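# Cinch a loose cord knot around a flower bunch

## Task

Tighten the cord's slack knot around every flower stem so the stems end up held together as one snug bundle that stays bundled on its own, without the robot holding anything. The stems must not be deformed. Finish by opening both grippers and pulling the arms away.

## Robot and tools

Robot: two 6-joint arms, left_arm and right_arm, each ending in a parallel two-finger gripper with a wrist camera. Their bases sit in the scene frame at left_arm (+0.037, +0.273, 0) m, quat_wxyz (+0.997, 0, 0, -0.072), and right_arm (-0.040, -0.316, 0) m, quat_wxyz (+1.000, 0, 0, +0.016). The names are labels only; left_arm is the one on the +y side.

Scene frame: origin on the table surface midway between the arms, +x out over the table, +z up. All positions are in metres, all orientations are quaternions written w first (qw, qx, qy, qz). On a gripper, the fingers point along its own +z and close along its own y. end_effector_position is the point between the finger pads, just under 1 cm behind the tips. Reported hand positions can be slightly wrong, worse when an arm reaches far.

The basic row: 16 numbers, left_arm first then right_arm, each as x, y, z, qw, qx, qy, qz, opening. x, y, z and the quaternion are an absolute target pose for that gripper in the scene frame, not an offset. opening runs from -1 (closed) to +1 (fully open, 0.087 m). Both arms always appear in a row, even if one is meant to stay still; for a still arm, repeat the exact pose from the last result before it stopped, plus its intended opening. To keep an orientation fixed, resend the same quaternion every time rather than copying the possibly drifted reported one. A row may add 12 more numbers in 0 to 1: per-joint stiffness scales, left_arm's six then right_arm's six in Joint positions order; they persist until changed.

Tools:
- execute_actions(actions): a list of up to 15 actions; each action is a list of up to 15 rows, one row per 1/30 s step. If fewer than 15 rows are given, the last one is held for the remaining steps. An empty list just reports state and images. A target more than 0.6 m from the gripper's current position along any of that gripper's axes gets the action refused for both arms; a malformed action, or a first action failing that check, cancels the whole call.
- move(target, speed, blocking): target is one 16-number row (absolute poses plus openings). Each gripper travels a straight line to its pose, all finishing together, taking 0.5 to 10 s (cut off at 10 s). speed is the path top speed in m/s, 0.002 to 0.5, default 0.25; rotation is capped at twice that in rad/s. Openings are applied at the start. Paths do not avoid obstacles or the other arm, and grippers may lag, wander or overshoot the speed, most when an arm is near full extension. blocking=false returns after 0.5 s while motion continues; until an ending is reported, other moves and execute_actions are refused, so use wait or stop first.
- wait(seconds): 0 to 10; lets time run with the last commands held; returns early if a running move ends.
- stop(): brakes a running move; it needs stopping distance, more when fast. Fingers are not stopped.
- zoom_image(camera, region): enlarges [x0, y0, x1, y1] pixels (origin top-left, at most 504 by 504) of cam_high, cam_low, cam_left_wrist or cam_right_wrist's latest image.
- read_manual(section): licence texts only; no motion.
- finished_scene(scene): ends the current scene, given its number, after the last command has been held; irreversible. The result reports success.

Controller behaviour: each step the commanded pose is clipped to within 70 mm and 16 degrees of the measured pose, then solved by damped IK, favouring position over orientation. Distant targets therefore need several actions; after an action the arm goes no further than its last clipped pose. Joint friction can leave the gripper up to about 31 mm off, and commands smaller than that may not move it. Elbows never fully straighten. Joint ranges (rad): waist -2.618 to 3.054, shoulder 0 to 3.142, elbow 0 to 3.142, wrist pitch -1.571 to 1.571, wrist yaw -1.571 to 1.571, wrist roll -2.094 to 2.094.

Reading results: the state line gives each gripper's position and quaternion. Hand target lines show the pose each arm is currently being driven to. grip_measured is the finger opening on the command scale (last Joint positions number is metres), with a fixed per-gripper error up to about 1 mm. To hold something, command about 0.02 below grip_measured; less for a gentler grip. Finger force tops out near 20 N per pad, and snapping shut fast can squeeze harder or spring open. A move adds a move: line with its ending (done, off_target, moving, held, fault), limits (paced = pose clipped; held = some steps blocked, after which the arm may surge), and each gripper's distance to its pose. pose unreachable means the clearance check altered or blocked that arm's command. HELD marks blocked steps in step readings. MOTOR HOT appears from 75 °C; at 90 °C that arm halts 10 s, and at 100 °C it goes limp and falls; these show as OVER-TEMPERATURE FAULT.

Cameras (504x504 each): cam_high, cam_low, cam_left_wrist, cam_right_wrist, with calibrations that may be a few degrees and millimetres off.

Avoid: knocking anything off the table (fails the task), letting the arms collide or shove each other, fast impacts, targets far beyond contact (they press hard), bending the stems, and dropping or yanking the cord. Occasional outside pushes may jostle loose items. Before finishing, release the cord and move both grippers well away so the bunch stays tied by itself.

Each tool is called as name(argument=value, ...), one argument or row to a line, values as JSON.

## Session

execute_actions(
  actions=[],
)

Scene clock: 0.00 s.
left_arm: end_effector_position=(-0.0335, -0.1823, +0.3396) grip_measured=+0.981 end_effector_quat_wxyz=(+0.678, +0.671, +0.083, -0.289) | right_arm: end_effector_position=(+0.1533, -0.6078, +0.3805) grip_measured=+1.000 end_effector_quat_wxyz=(+0.150, -0.143, +0.908, -0.364)
Joint positions: left_arm=[-1.626  1.33   0.966  0.451  0.079  1.038  0.087] | right_arm=[-0.825  1.531  2.103 -1.348  0.166 -1.176  0.087]
Joint velocities: left_arm=[-0.007 -0.002 -0.007 -0.007 -0.007  0.051  0.001] | right_arm=[-0.007 -0.017  0.012  0.007  0.081 -0.022  0.   ]
Motor temperatures (°C, as the motors report them): left_arm=[21 24 23 21 23 24] | right_arm=[21 25 25 21 22 22]
Hand target (left_arm): -0.034, -0.182, +0.340; +0.678, +0.671, +0.083, -0.289
Hand target (right_arm): +0.153, -0.608, +0.380; +0.150, -0.143, +0.908, -0.364
Joint stiffness scale: left_arm=[1. 1. 1. 1. 1. 1.] | right_arm=[1. 1. 1. 1. 1. 1.]
camera_calibration (this result's frames):
cam_left_wrist: T_world_to_cam=[[-0.486562, 0.0703211, -0.870811, 0.295654], [0.756537, 0.532415, -0.379718, 0.276128], [0.436931, -0.843557, -0.312254, 0.106874], [0, 0, 0, 1]] pos_world=[-0.111743, -0.0776513, 0.395681]
cam_right_wrist: T_world_to_cam=[[0.166919, -0.700205, 0.694155, -0.71617], [-0.872476, 0.223043, 0.434785, 0.127751], [-0.459265, -0.678207, -0.573682, 0.0182177], [0, 0, 0, 1]] pos_world=[0.239368, -0.517604, 0.45204]

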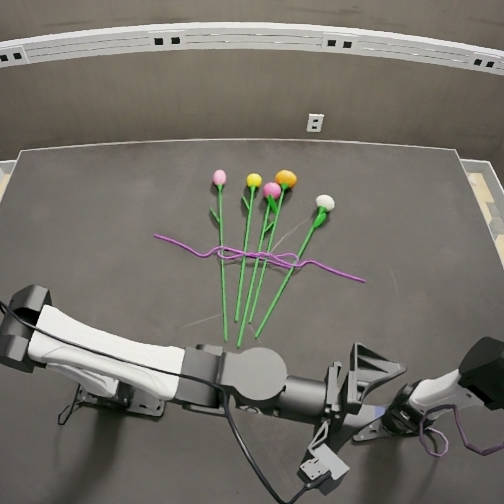

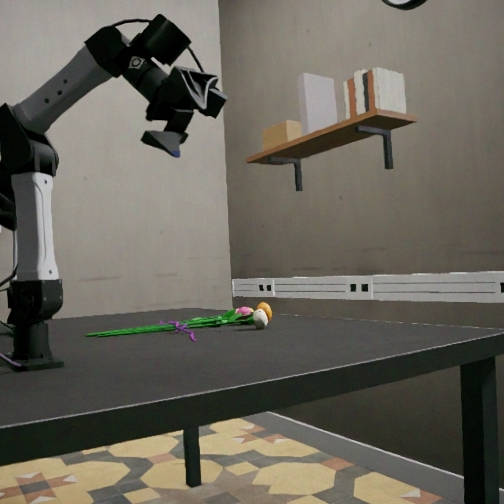

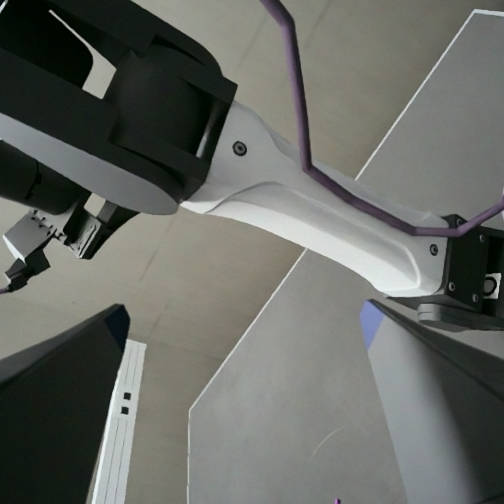

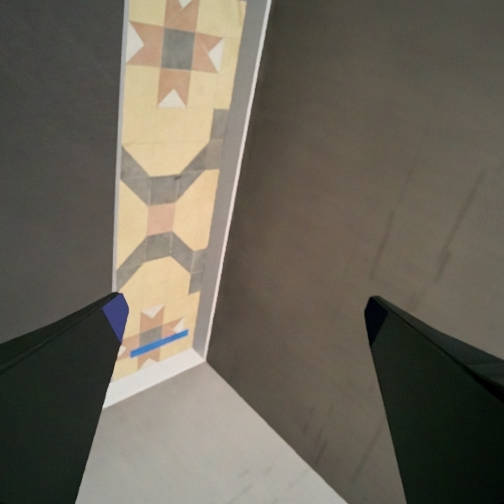

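move(
  target=[0.3,0.02,0.3,0.354,0.354,0.854,-0.147,0.2,0.27,-0.45,0.25,0.1,0.1,0.98,-0.1,0.2],
  speed=0.35,
)

move(
  target=[0.36,0.17,0.14,0.05,-0.2,0.98,0,0.2,0.3,-0.3,0.14,0,0.4,0.916,0,0.2],
  speed=0.35,
)

move(
  target=[0.395,0.165,0.05,0,-0.609,0.793,0,0.2,0.33,-0.21,0.05,0,0.749,0.663,0,0.2],
  speed=0.3,
)

zoom_image(
  camera="cam_high",
  region=[150, 160, 370, 360],
)

Scene clock: 3.63 s.
left_arm: end_effector_position=(+0.3033, +0.0127, +0.2963) grip_measured=+0.200 end_effector_quat_wxyz=(+0.370, +0.359, +0.846, -0.137) | right_arm: end_effector_position=(+0.2777, -0.4592, +0.2611) grip_measured=+0.200 end_effector_quat_wxyz=(+0.158, +0.100, +0.975, -0.116)
Joint positions: left_arm=[-0.642  1.492  1.755 -1.022 -0.023  0.025  0.052] | right_arm=[-0.36   1.821  2.153 -1.538  0.154 -0.152  0.052]
Joint velocities: left_arm=[-0.017 -0.007 -0.022 -0.007  0.022 -0.051 -0.   ] | right_arm=[-0.017 -0.017  0.012  0.11  -0.051 -0.051 -0.   ]
Motor temperatures (°C, as the motors report them): left_arm=[21 24 24 22 23 24] | right_arm=[21 26 25 22 22 22]
Hand target (left_arm): +0.305, +0.013, +0.297; +0.367, +0.354, +0.849, -0.139
Hand target (right_arm): +0.275, -0.453, +0.248; +0.129, +0.098, +0.981, -0.103
Off the commanded pose (left_arm): 0.009 m, 2 deg.
Off the commanded pose (right_arm): 0.016 m, 7 deg.
Joint stiffness scale: left_arm=[1. 1. 1. 1. 1. 1.] | right_arm=[1. 1. 1. 1. 1. 1.]
joint sent to its limit (right arm) — the command would take joint 4 (wrist pitch) past its lower limit, so that joint was sent only as far as its limit.
move: off_target (right_arm)
camera_calibration (this result's frames):
cam_left_wrist: T_world_to_cam=[[-0.720648, -0.692136, -0.0401791, 0.242709], [-0.693299, 0.719593, 0.0390265, 0.214321], [0.0019009, 0.0559805, -0.99843, 0.434531], [0, 0, 0, 1]] pos_world=[0.32267, -0.0105616, 0.435237]
cam_right_wrist: T_world_to_cam=[[-0.216947, -0.958593, 0.184479, -0.42907], [-0.820091, 0.281482, 0.498216, 0.250751], [-0.529514, -0.0432031, -0.8472, 0.490148], [0, 0, 0, 1]] pos_world=[0.372093, -0.46071, 0.36948]

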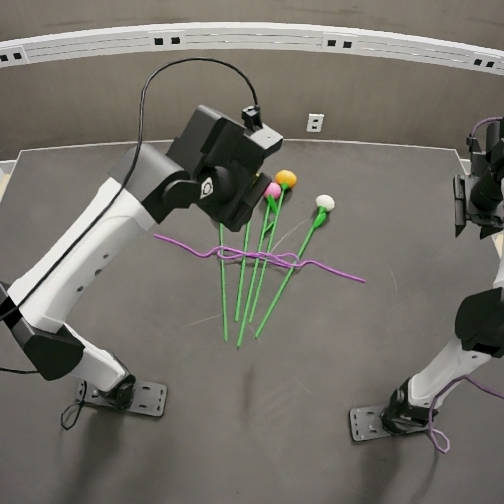

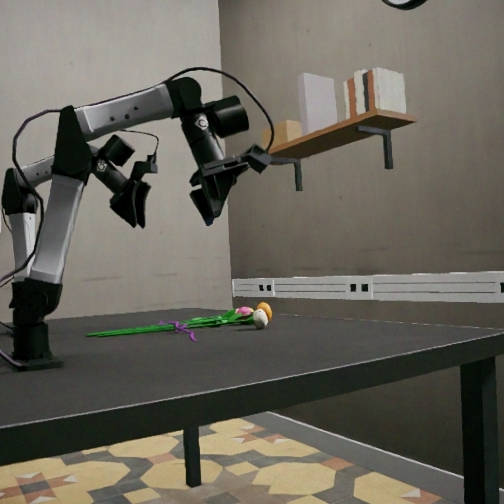

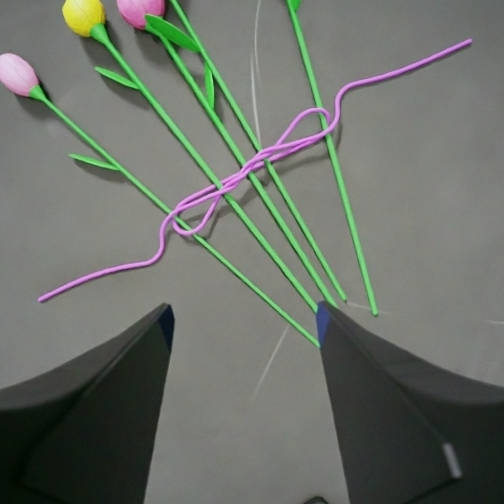

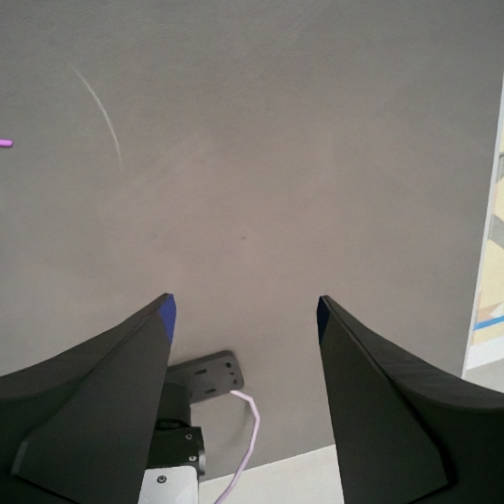

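Scene clock: 6.17 s.
left_arm: end_effector_position=(+0.3645, +0.1697, +0.1339) grip_measured=+0.200 end_effector_quat_wxyz=(+0.058, -0.193, +0.979, +0.009) | right_arm: end_effector_position=(+0.3041, -0.3048, +0.1511) grip_measured=+0.200 end_effector_quat_wxyz=(+0.014, +0.398, +0.917, +0.004)
Joint positions: left_arm=[-0.122  1.882  1.729 -1.321 -0.068 -0.652  0.052] | right_arm=[-0.082  1.947  1.876 -1.47   0.004  0.769  0.052]
Joint velocities: left_arm=[ 0.002 -0.002  0.012  0.007  0.037  0.051 -0.   ] | right_arm=[ 0.012 -0.017  0.002  0.007  0.007  0.022  0.   ]
Motor temperatures (°C, as the motors report them): left_arm=[21 24 24 22 23 24] | right_arm=[21 26 25 22 22 22]
Hand target (left_arm): +0.366, +0.170, +0.136; +0.057, -0.199, +0.978, +0.007
Hand target (right_arm): +0.305, -0.300, +0.139; -0.000, +0.399, +0.917, +0.004
Off the commanded pose (left_arm): 0.008 m, 2 deg.
Off the commanded pose (right_arm): 0.013 m, 2 deg.
Joint stiffness scale: left_arm=[1. 1. 1. 1. 1. 1.] | right_arm=[1. 1. 1. 1. 1. 1.]
move: off_target (right_arm)
camera_calibration (this result's frames):
cam_left_wrist: T_world_to_cam=[[0.361812, -0.932179, 0.0116232, 0.0282096], [-0.696843, -0.262145, 0.6676, 0.233886], [-0.619275, -0.249645, -0.74443, 0.507712], [0, 0, 0, 1]] pos_world=[0.467189, 0.214356, 0.221485]
cam_right_wrist: T_world_to_cam=[[-0.722072, -0.690988, -0.0338884, 0.0131676], [-0.475099, 0.459673, 0.750322, 0.195049], [-0.502885, 0.557886, -0.660204, 0.564511], [0, 0, 0, 1]] pos_world=[0.38606, -0.395493, 0.22679]

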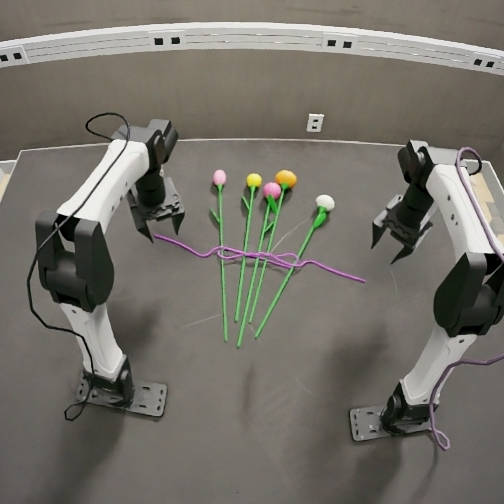

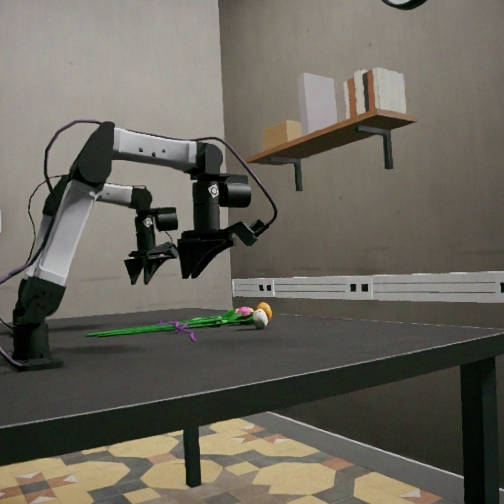

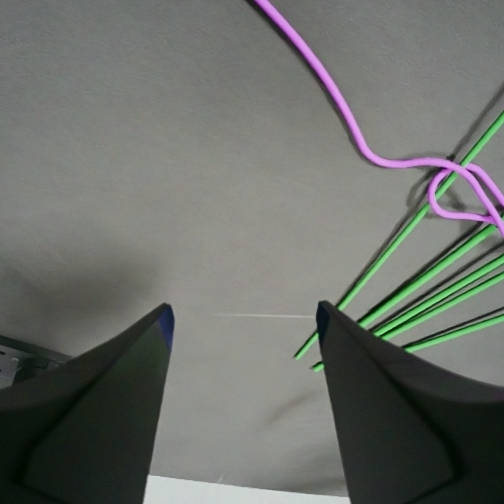

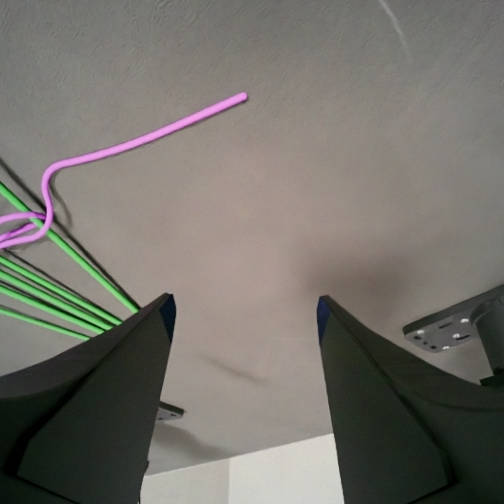

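Scene clock: 8.37 s.
left_arm: end_effector_position=(+0.3974, +0.1630, +0.0575) grip_measured=+0.200 end_effector_quat_wxyz=(+0.009, -0.602, +0.799, -0.001) | right_arm: end_effector_position=(+0.3369, -0.2129, +0.0651) grip_measured=+0.200 end_effector_quat_wxyz=(+0.009, +0.748, +0.664, +0.011)
Joint positions: left_arm=[-0.046  1.991  1.563 -1.13  -0.012 -1.482  0.052] | right_arm=[ 0.134  1.966  1.555 -1.132  0.003  1.855  0.052]
Joint velocities: left_arm=[ 0.012 -0.002 -0.017  0.066 -0.051 -0.037 -0.   ] | right_arm=[ 0.007  0.002 -0.007  0.022  0.022  0.022 -0.   ]
Motor temperatures (°C, as the motors report them): left_arm=[21 25 24 22 23 24] | right_arm=[21 27 25 22 22 22]
Hand target (left_arm): +0.396, +0.165, +0.050; +0.001, -0.609, +0.793, +0.002
Hand target (right_arm): +0.333, -0.209, +0.051; -0.002, +0.749, +0.663, +0.002
Off the commanded pose (left_arm): 0.008 m, 1 deg.
Off the commanded pose (right_arm): 0.017 m, 2 deg.
Joint stiffness scale: left_arm=[1. 1. 1. 1. 1. 1.] | right_arm=[1. 1. 1. 1. 1. 1.]
move: off_target (right_arm)
camera_calibration (this result's frames):
cam_left_wrist: T_world_to_cam=[[0.956081, -0.292357, 0.0208952, -0.330007], [-0.210807, -0.636358, 0.742031, 0.169631], [-0.203641, -0.713846, -0.67004, 0.375817], [0, 0, 0, 1]] pos_world=[0.427805, 0.279741, 0.132837]
cam_right_wrist: T_world_to_cam=[[-0.99331, 0.106779, -0.0439634, 0.359376], [0.034664, 0.638879, 0.768526, 0.0981262], [0.11015, 0.761861, -0.638307, 0.308404], [0, 0, 0, 1]] pos_world=[0.319599, -0.336026, 0.137243]

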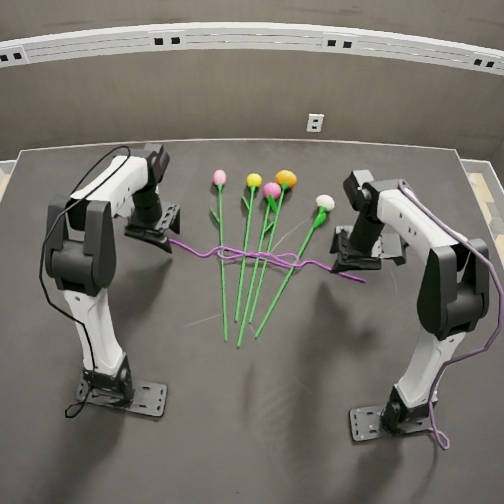

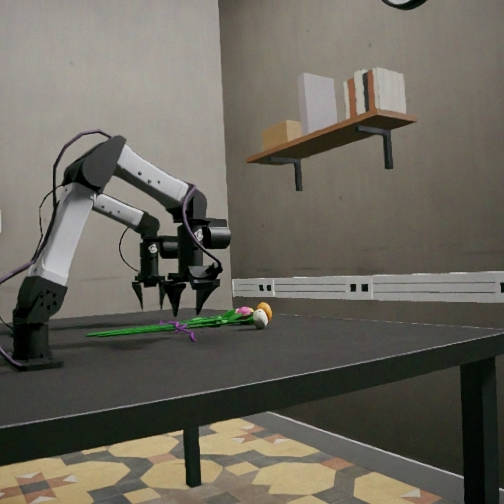

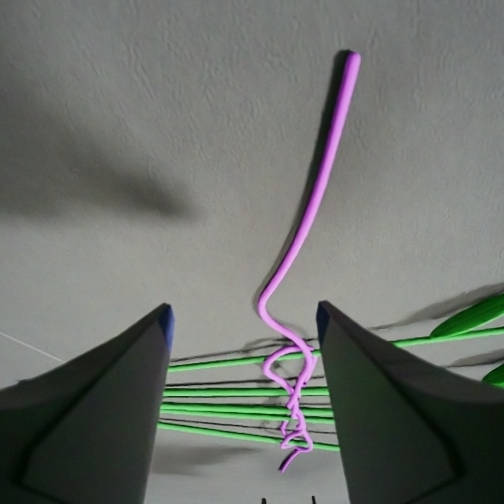

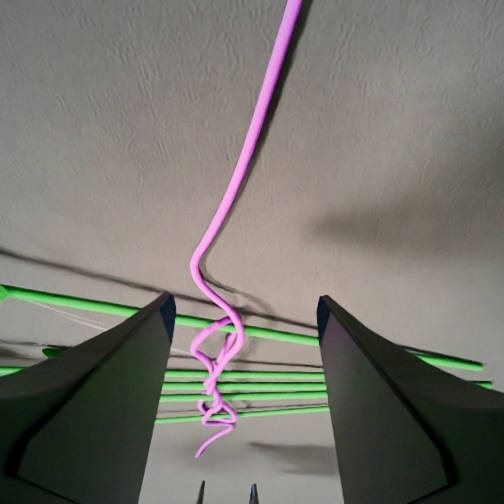

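Region (150, 160, 370, 360) of cam_high's 504x504 image, scaled by 2.291, with more detail than that image has; it fills the top 458 rows of this view, and the rest is white.

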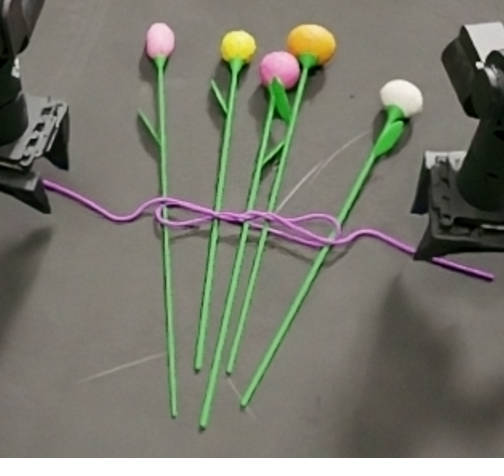

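move(
  target=[0.418,0.158,0.01,0,-0.59,0.807,0,0.2,0.33,-0.24,0.008,0,0.783,0.623,0,0.2],
  speed=0.06,
)

Scene clock: 10.00 s.
left_arm: end_effector_position=(+0.4104, +0.1599, +0.0143) grip_measured=+0.200 end_effector_quat_wxyz=(-0.003, -0.592, +0.806, +0.008) | right_arm: end_effector_position=(+0.3354, -0.2365, +0.0253) grip_measured=+0.200 end_effector_quat_wxyz=(+0.011, +0.777, +0.629, +0.014)
Joint positions: left_arm=[-0.046  2.113  1.568 -1.041 -0.007 -1.459  0.052] | right_arm=[ 0.075  1.966  1.391 -0.96   0.003  1.888  0.052]
Joint velocities: left_arm=[ 0.007 -0.012 -0.017  0.051 -0.022 -0.022 -0.001] | right_arm=[-0.002 -0.017 -0.002 -0.051 -0.037  0.051  0.   ]
Motor temperatures (°C, as the motors report them): left_arm=[21 25 25 22 23 24] | right_arm=[21 27 26 22 22 22]
Hand target (left_arm): +0.418, +0.158, +0.010; +0.000, -0.590, +0.807, +0.000
Hand target (right_arm): +0.330, -0.240, +0.008; +0.001, +0.783, +0.623, -0.001
Off the commanded pose (left_arm): 0.009 m, 1 deg.
Off the commanded pose (right_arm): 0.019 m, 2 deg.
Joint stiffness scale: left_arm=[1. 1. 1. 1. 1. 1.] | right_arm=[1. 1. 1. 1. 1. 1.]
move: off_target (right_arm)
camera_calibration (this result's frames):
cam_left_wrist: T_world_to_cam=[[0.949224, -0.314527, -0.00676862, -0.335768], [-0.204053, -0.63191, 0.747698, 0.198908], [-0.239448, -0.708352, -0.664005, 0.360964], [0, 0, 0, 1]] pos_world=[0.445739, 0.275774, 0.0886861]
cam_right_wrist: T_world_to_cam=[[-0.978935, 0.197589, -0.0514288, 0.375486], [0.0870167, 0.631629, 0.770372, 0.124534], [0.184701, 0.749669, -0.635517, 0.273184], [0, 0, 0, 1]] pos_world=[0.306283, -0.357649, 0.096986]

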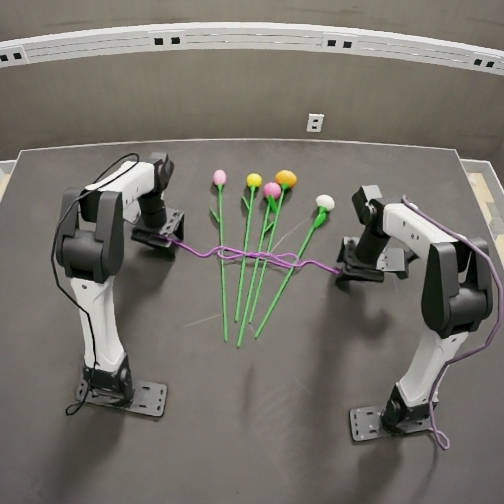

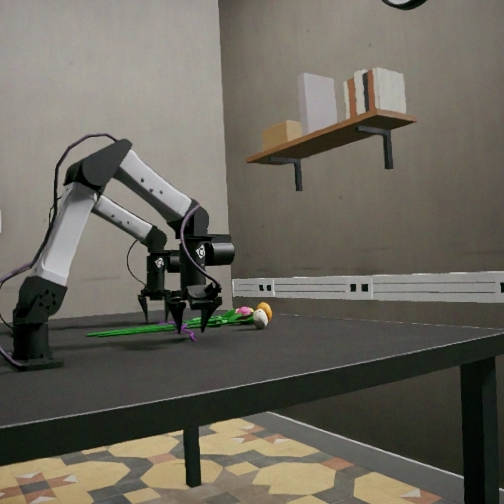

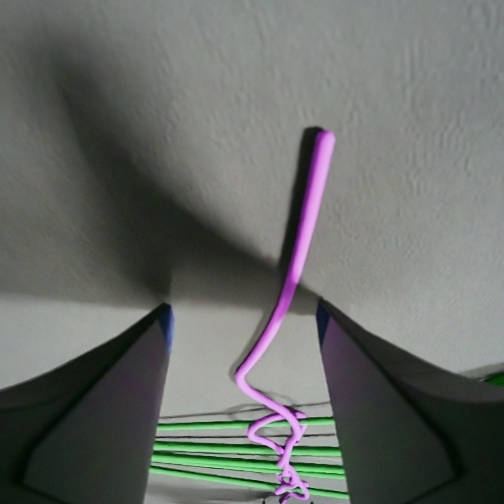

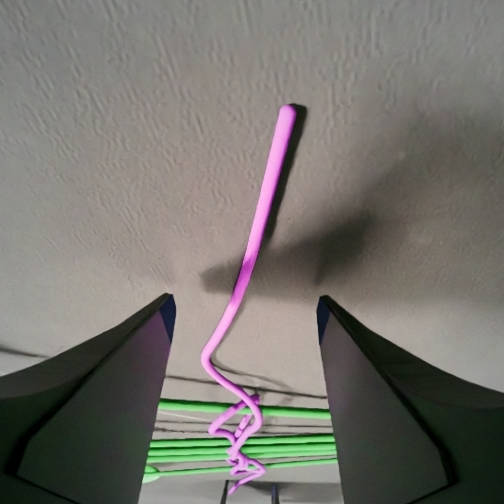

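move(
  target=[0.425,0.156,0.002,0,-0.59,0.807,0,0.0,0.33,-0.24,-0.004,0,0.783,0.623,0,0.0],
  speed=0.03,
)

move(
  target=[0.425,0.156,0.002,0,-0.59,0.807,0,-1,0.33,-0.24,-0.004,0,0.783,0.623,0,-1],
  speed=0.03,
)

Scene clock: 11.37 s.
left_arm: end_effector_position=(+0.4116, +0.1594, +0.0137) grip_measured=+0.000 end_effector_quat_wxyz=(-0.007, -0.589, +0.808, +0.011) | right_arm: end_effector_position=(+0.3355, -0.2365, +0.0154) grip_measured=+0.000 end_effector_quat_wxyz=(+0.010, +0.777, +0.629, +0.014)
Joint positions: left_arm=[-0.046  2.13   1.592 -1.059 -0.005 -1.451  0.044] | right_arm=[ 0.075  1.98   1.37  -0.926  0.002  1.888  0.044]
Joint velocities: left_arm=[-0.002 -0.027 -0.007 -0.022  0.037 -0.022 -0.   ] | right_arm=[ 0.017  0.007  0.002 -0.081  0.022  0.007  0.   ]
Motor temperatures (°C, as the motors report them): left_arm=[21 26 25 22 23 24] | right_arm=[21 27 26 22 22 22]
Hand target (left_arm): +0.424, +0.156, +0.003; -0.000, -0.590, +0.807, +0.000
Hand target (right_arm): +0.330, -0.240, -0.004; -0.000, +0.782, +0.623, -0.000
Off the commanded pose (left_arm): 0.018 m, 2 deg.
Off the commanded pose (right_arm): 0.021 m, 2 deg.
Joint stiffness scale: left_arm=[1. 1. 1. 1. 1. 1.] | right_arm=[1. 1. 1. 1. 1. 1.]
move: off_target (left_arm, right_arm)
camera_calibration (this result's frames):
cam_left_wrist: T_world_to_cam=[[0.946664, -0.321722, -0.0179324, -0.334642], [-0.200163, -0.630768, 0.749711, 0.197443], [-0.252509, -0.706135, -0.661523, 0.365547], [0, 0, 0, 1]] pos_world=[0.448618, 0.275004, 0.0877916]
cam_right_wrist: T_world_to_cam=[[-0.97887, 0.19834, -0.0497431, 0.37519], [0.0887131, 0.631095, 0.770616, 0.131459], [0.184237, 0.74992, -0.635356, 0.267096], [0, 0, 0, 1]] pos_world=[0.306392, -0.357679, 0.0870602]

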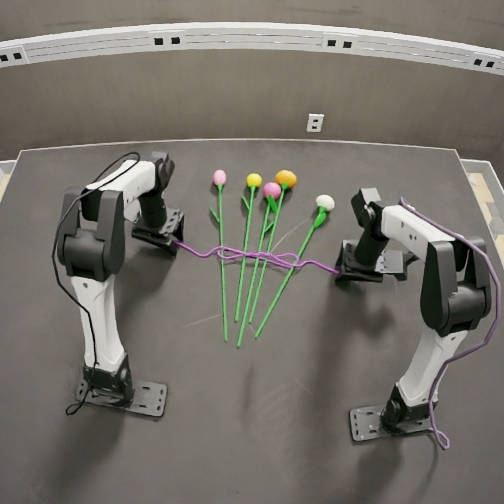

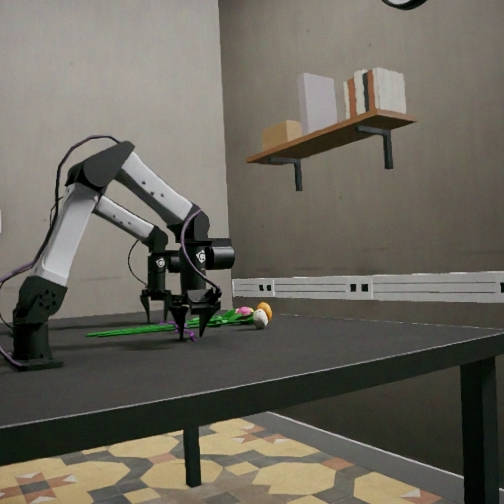

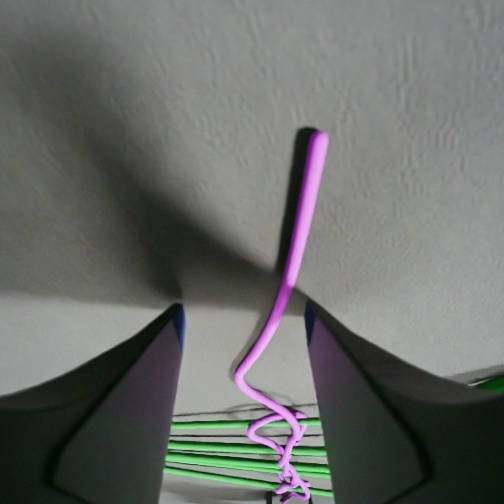

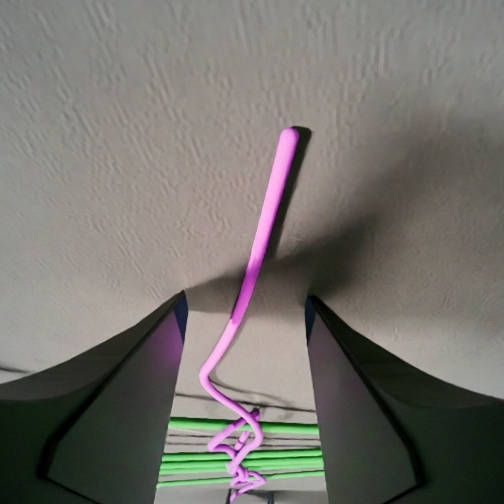

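Scene clock: 12.27 s.
left_arm: end_effector_position=(+0.4169, +0.1567, +0.0131) grip_measured=-0.966 end_effector_quat_wxyz=(-0.003, -0.589, +0.808, +0.000) | right_arm: end_effector_position=(+0.3366, -0.2362, +0.0156) grip_measured=-0.929 end_effector_quat_wxyz=(+0.011, +0.777, +0.629, +0.016)
Joint positions: left_arm=[-0.046  2.133  1.592 -1.035  0.004 -1.451  0.002] | right_arm=[ 0.075  1.98   1.37  -0.921  0.002  1.888  0.003]
Joint velocities: left_arm=[ 0.007  0.007  0.007 -0.022 -0.022 -0.007  0.   ] | right_arm=[-0.002 -0.007  0.012  0.007 -0.037 -0.022  0.001]
Motor temperatures (°C, as the motors report them): left_arm=[21 26 25 22 23 24] | right_arm=[21 27 26 22 22 22]
Hand target (left_arm): +0.425, +0.156, +0.002; +0.000, -0.590, +0.807, -0.000
Hand target (right_arm): +0.330, -0.240, -0.003; +0.000, +0.782, +0.623, -0.000
Off the commanded pose (left_arm): 0.014 m, 0 deg.
Off the commanded pose (right_arm): 0.021 m, 2 deg.
Joint stiffness scale: left_arm=[1. 1. 1. 1. 1. 1.] | right_arm=[1. 1. 1. 1. 1. 1.]
move: off_target (left_arm, right_arm)
camera_calibration (this result's frames):
cam_left_wrist: T_world_to_cam=[[0.946961, -0.321312, 0.0048544, -0.341091], [-0.214583, -0.621025, 0.753845, 0.201777], [-0.239204, -0.714904, -0.657034, 0.360327], [0, 0, 0, 1]] pos_world=[0.45249, 0.273312, 0.0862944]
cam_right_wrist: T_world_to_cam=[[-0.978644, 0.198377, -0.0538718, 0.376237], [0.0852476, 0.630138, 0.77179, 0.13202], [0.187052, 0.750715, -0.633592, 0.265996], [0, 0, 0, 1]] pos_world=[0.307193, -0.357514, 0.0869098]

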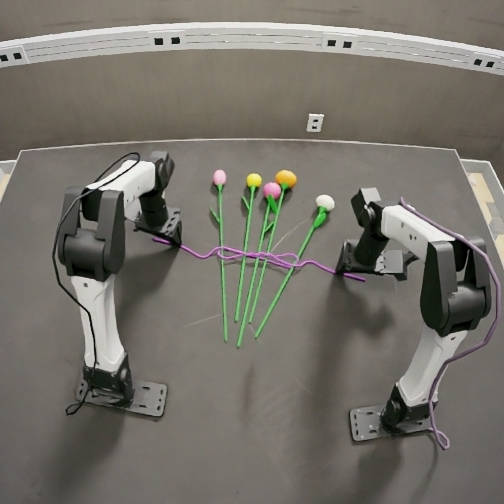

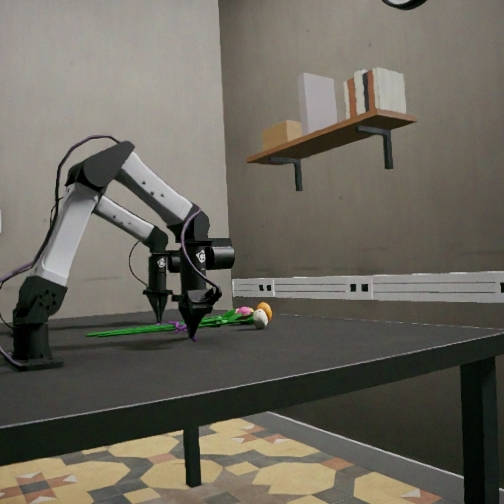

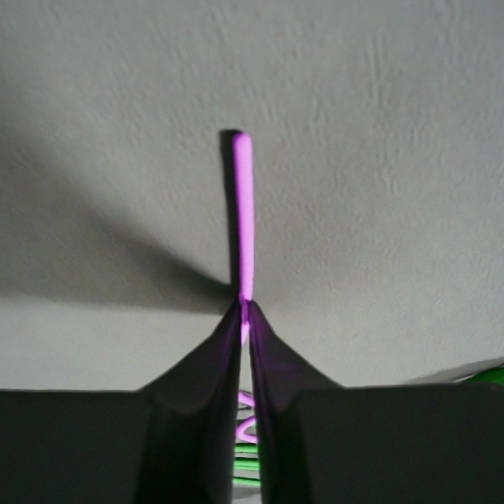

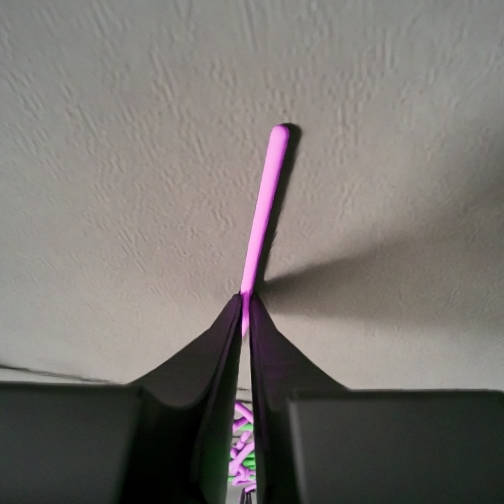

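move(
  target=[0.435,0.285,0.032,0,-0.63,0.777,0,-1,0.315,-0.37,0.035,0,0.777,0.63,0,-1],
  speed=0.035,
)

zoom_image(
  camera="cam_high",
  region=[150, 160, 370, 360],
)

Scene clock: 16.60 s.
left_arm: end_effector_position=(+0.4360, +0.2820, +0.0355) grip_measured=-0.966 end_effector_quat_wxyz=(-0.006, +0.630, -0.777, +0.004) | right_arm: end_effector_position=(+0.3120, -0.3671, +0.0271) grip_measured=-0.929 end_effector_quat_wxyz=(-0.003, +0.777, +0.629, -0.002)
Joint positions: left_arm=[ 0.266  2.133  1.686 -1.11  -0.    -1.242  0.002] | right_arm=[-0.293  1.953  1.382 -1.007  0.     1.52   0.003]
Joint velocities: left_arm=[ 0.007 -0.002 -0.012 -0.11   0.022  0.022 -0.001] | right_arm=[-0.007  0.002 -0.012 -0.095 -0.007 -0.037 -0.   ]
Motor temperatures (°C, as the motors report them): left_arm=[21 28 25 21 23 24] | right_arm=[21 29 26 22 22 22]
Hand target (left_arm): +0.437, +0.287, +0.032; +0.002, -0.630, +0.777, +0.003
Hand target (right_arm): +0.312, -0.372, +0.034; +0.003, +0.777, +0.630, -0.004
Off the commanded pose (left_arm): 0.005 m, 1 deg.
Off the commanded pose (right_arm): 0.009 m, 0 deg.
Joint stiffness scale: left_arm=[1. 1. 1. 1. 1. 1.] | right_arm=[1. 1. 1. 1. 1. 1.]
move: done
camera_calibration (this result's frames):
cam_left_wrist: T_world_to_cam=[[0.974557, -0.223051, 0.0220505, -0.359339], [-0.164256, -0.643788, 0.747367, 0.251455], [-0.152505, -0.731974, -0.664046, 0.436464], [0, 0, 0, 1]] pos_world=[0.458063, 0.401213, 0.109826]
cam_right_wrist: T_world_to_cam=[[-0.980251, 0.197529, -0.00946914, 0.377734], [0.119738, 0.630952, 0.766526, 0.197345], [0.157386, 0.750255, -0.642143, 0.385453], [0, 0, 0, 1]] pos_world=[0.28598, -0.488317, 0.0998228]

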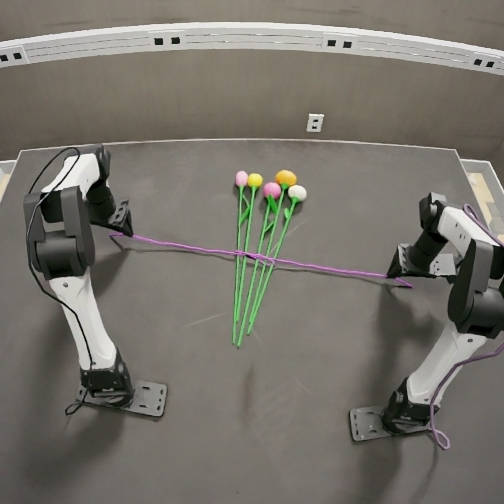

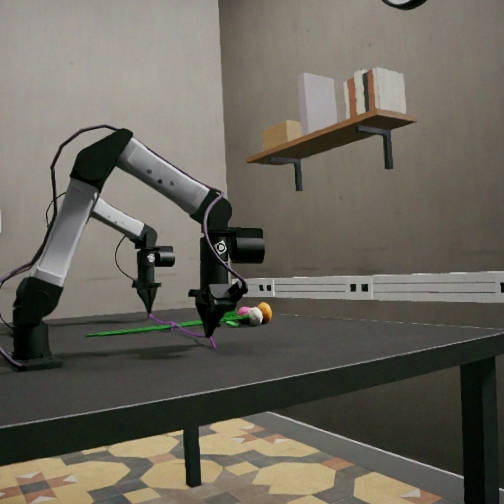

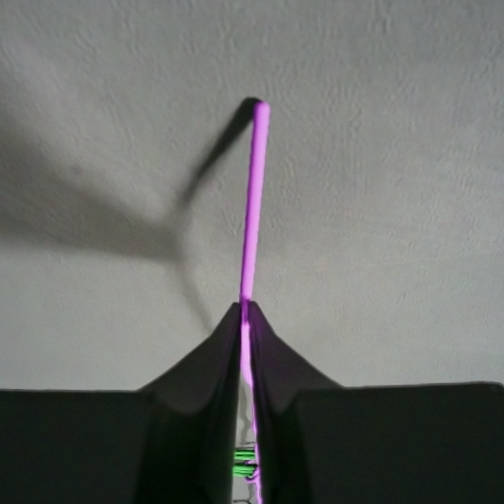

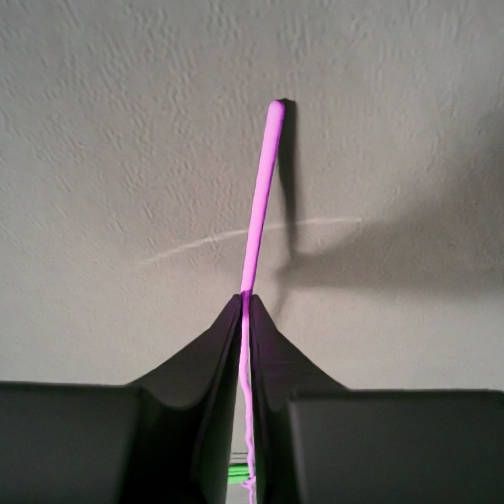

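Region (150, 160, 370, 360) of cam_high's 504x504 image, scaled by 2.291, with more detail than that image has; it fills the top 458 rows of this view, and the rest is white.

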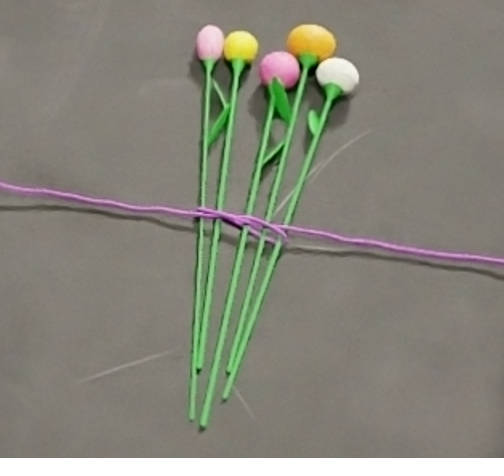

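move(
  target=[0.44,0.34,0.042,0,-0.63,0.777,0,-1,0.305,-0.425,0.047,0,0.777,0.63,0,-1],
  speed=0.02,
)

zoom_image(
  camera="cam_high",
  region=[150, 160, 370, 360],
)

Scene clock: 21.90 s.
left_arm: end_effector_position=(+0.4388, +0.3340, +0.0427) grip_measured=-0.966 end_effector_quat_wxyz=(+0.000, +0.629, -0.777, +0.002) | right_arm: end_effector_position=(+0.3049, -0.4210, +0.0474) grip_measured=-0.929 end_effector_quat_wxyz=(+0.006, +0.776, +0.630, +0.003)
Joint positions: left_arm=[ 0.389  2.191  1.807 -1.185  0.004 -1.116  0.002] | right_arm=[-0.441  1.953  1.467 -1.071 -0.001  1.369  0.003]
Joint velocities: left_arm=[-0.022  0.002 -0.012  0.095 -0.007 -0.007 -0.001] | right_arm=[-0.007  0.002 -0.007 -0.022 -0.022 -0.066  0.   ]
Motor temperatures (°C, as the motors report them): left_arm=[21 29 26 21 23 24] | right_arm=[21 30 27 22 22 22]
Hand target (left_arm): +0.440, +0.341, +0.042; +0.001, -0.630, +0.777, +0.002
Hand target (right_arm): +0.303, -0.426, +0.047; +0.001, +0.777, +0.630, -0.002
Off the commanded pose (left_arm): 0.006 m, 0 deg.
Off the commanded pose (right_arm): 0.004 m, 1 deg.
Joint stiffness scale: left_arm=[1. 1. 1. 1. 1. 1.] | right_arm=[1. 1. 1. 1. 1. 1.]
move: done
camera_calibration (this result's frames):
cam_left_wrist: T_world_to_cam=[[0.974153, -0.225594, 0.0115053, -0.349182], [-0.156986, -0.63951, 0.752584, 0.275117], [-0.162421, -0.734938, -0.658396, 0.484838], [0, 0, 0, 1]] pos_world=[0.462094, 0.453492, 0.116184]
cam_right_wrist: T_world_to_cam=[[-0.980403, 0.194777, -0.0295132, 0.381382], [0.103371, 0.636169, 0.764594, 0.223925], [0.167701, 0.74656, -0.643836, 0.435435], [0, 0, 0, 1]] pos_world=[0.277738, -0.541816, 0.120393]

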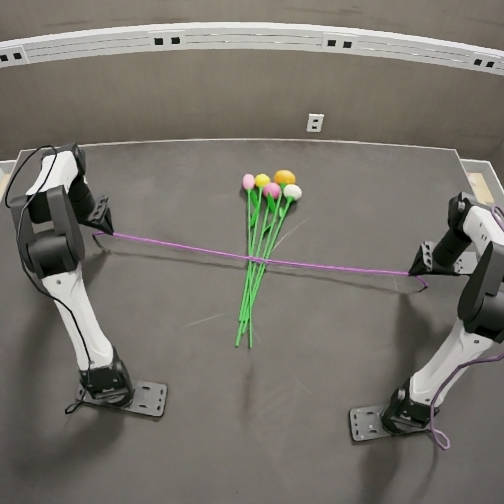

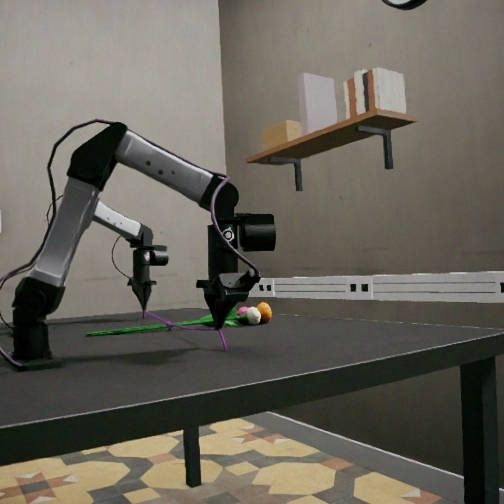

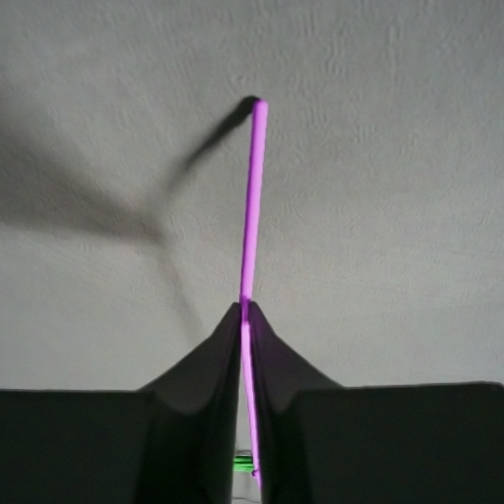

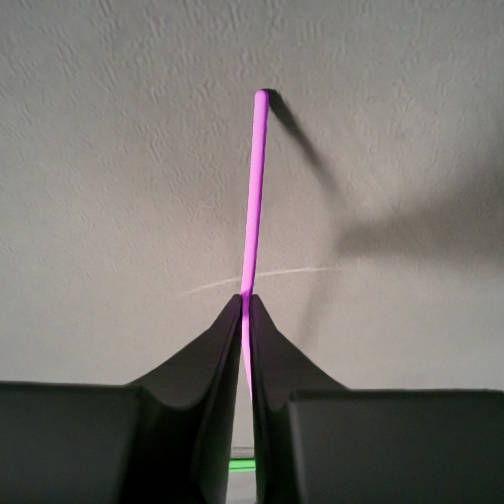

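Region (150, 160, 370, 360) of cam_high's 504x504 image, scaled by 2.291, with more detail than that image has; it fills the top 458 rows of this view, and the rest is white.

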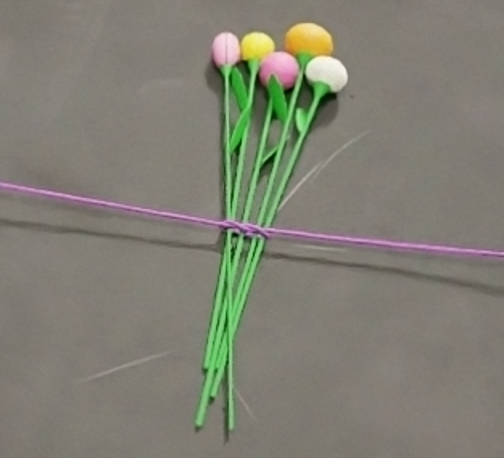

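move(
  target=[0.45,0.41,0.038,0,-0.63,0.777,0,-1,0.295,-0.495,0.042,0,0.777,0.63,0,-1],
  speed=0.018,
)

zoom_image(
  camera="cam_high",
  region=[150, 160, 370, 360],
)

Scene clock: 26.47 s.
left_arm: end_effector_position=(+0.4333, +0.3562, +0.0469) grip_measured=-0.966 end_effector_quat_wxyz=(-0.078, -0.618, +0.781, -0.040) | right_arm: end_effector_position=(+0.2919, -0.4467, +0.0532) grip_measured=-0.929 end_effector_quat_wxyz=(-0.053, +0.764, +0.641, +0.043)
Joint positions: left_arm=[ 0.491  2.336  2.025 -1.383  0.126 -0.984  0.002] | right_arm=[-0.573  2.035  1.577 -1.186 -0.117  1.2    0.003]
Joint velocities: left_arm=[ 0.007 -0.002  0.007 -0.051 -0.051  0.007 -0.002] | right_arm=[ 0.012 -0.002  0.012  0.037 -0.037 -0.037  0.001]
Motor temperatures (°C, as the motors report them): left_arm=[21 31 27 21 23 24] | right_arm=[21 31 28 22 22 22]
Hand target (left_arm): +0.447, +0.409, +0.042; -0.003, -0.633, +0.774, +0.003
Hand target (right_arm): +0.291, -0.494, +0.045; -0.001, +0.778, +0.628, -0.003
Off the commanded pose (left_arm): 0.057 m, 10 deg.
Off the commanded pose (right_arm): 0.050 m, 8 deg.
Joint stiffness scale: left_arm=[1. 1. 1. 1. 1. 1.] | right_arm=[1. 1. 1. 1. 1. 1.]
move: off_target (left_arm, right_arm)
camera_calibration (this result's frames):
cam_left_wrist: T_world_to_cam=[[0.968399, -0.248397, -0.0224038, -0.326637], [-0.110896, -0.509313, 0.853406, 0.214231], [-0.223394, -0.823954, -0.520764, 0.554715], [0, 0, 0, 1]] pos_world=[0.463993, 0.485034, 0.0987321]
cam_right_wrist: T_world_to_cam=[[-0.98656, 0.163213, 0.00775866, 0.359565], [0.0935367, 0.525184, 0.845832, 0.186186], [0.133976, 0.83519, -0.533393, 0.504085], [0, 0, 0, 1]] pos_world=[0.269782, -0.577475, 0.108603]

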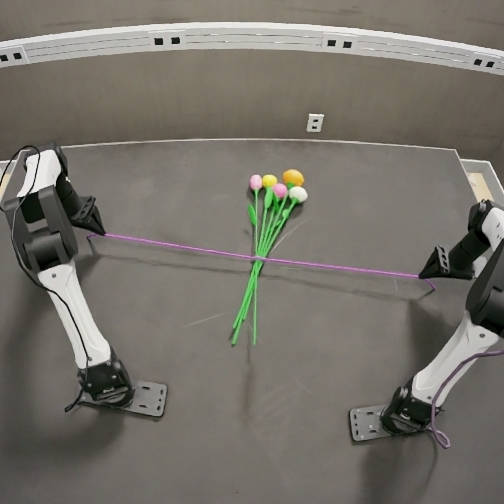

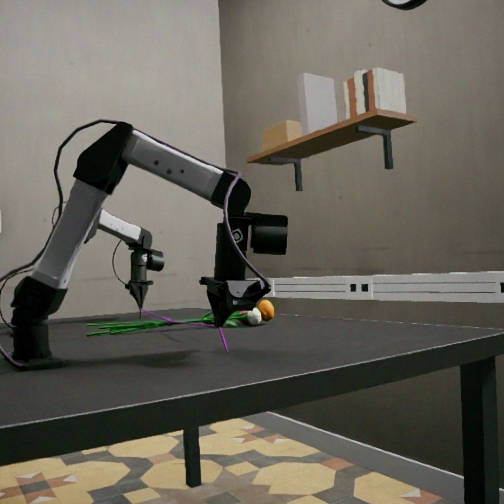

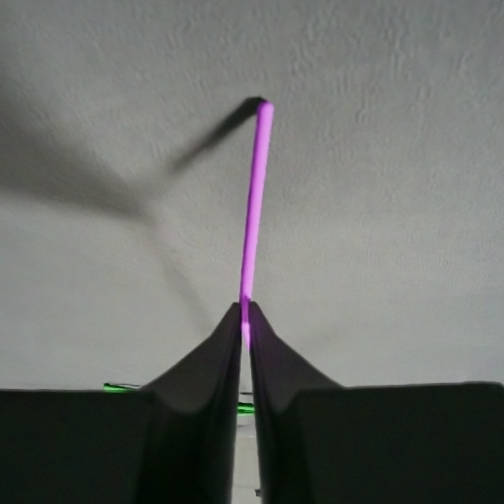

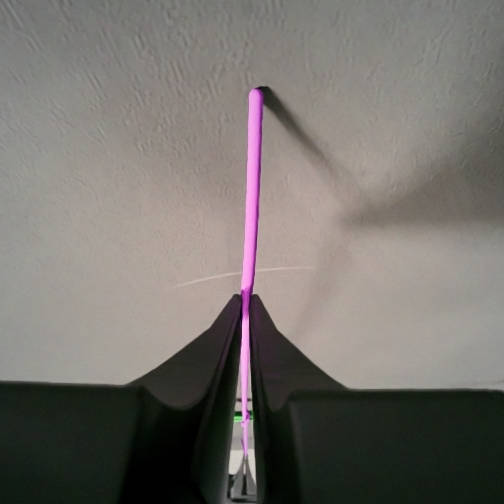

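Region (150, 160, 370, 360) of cam_high's 504x504 image, scaled by 2.291, with more detail than that image has; it fills the top 458 rows of this view, and the rest is white.

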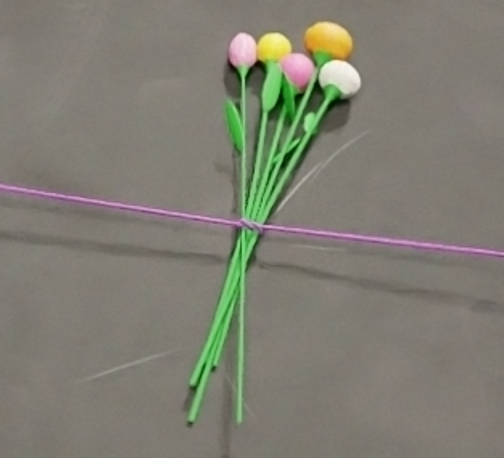

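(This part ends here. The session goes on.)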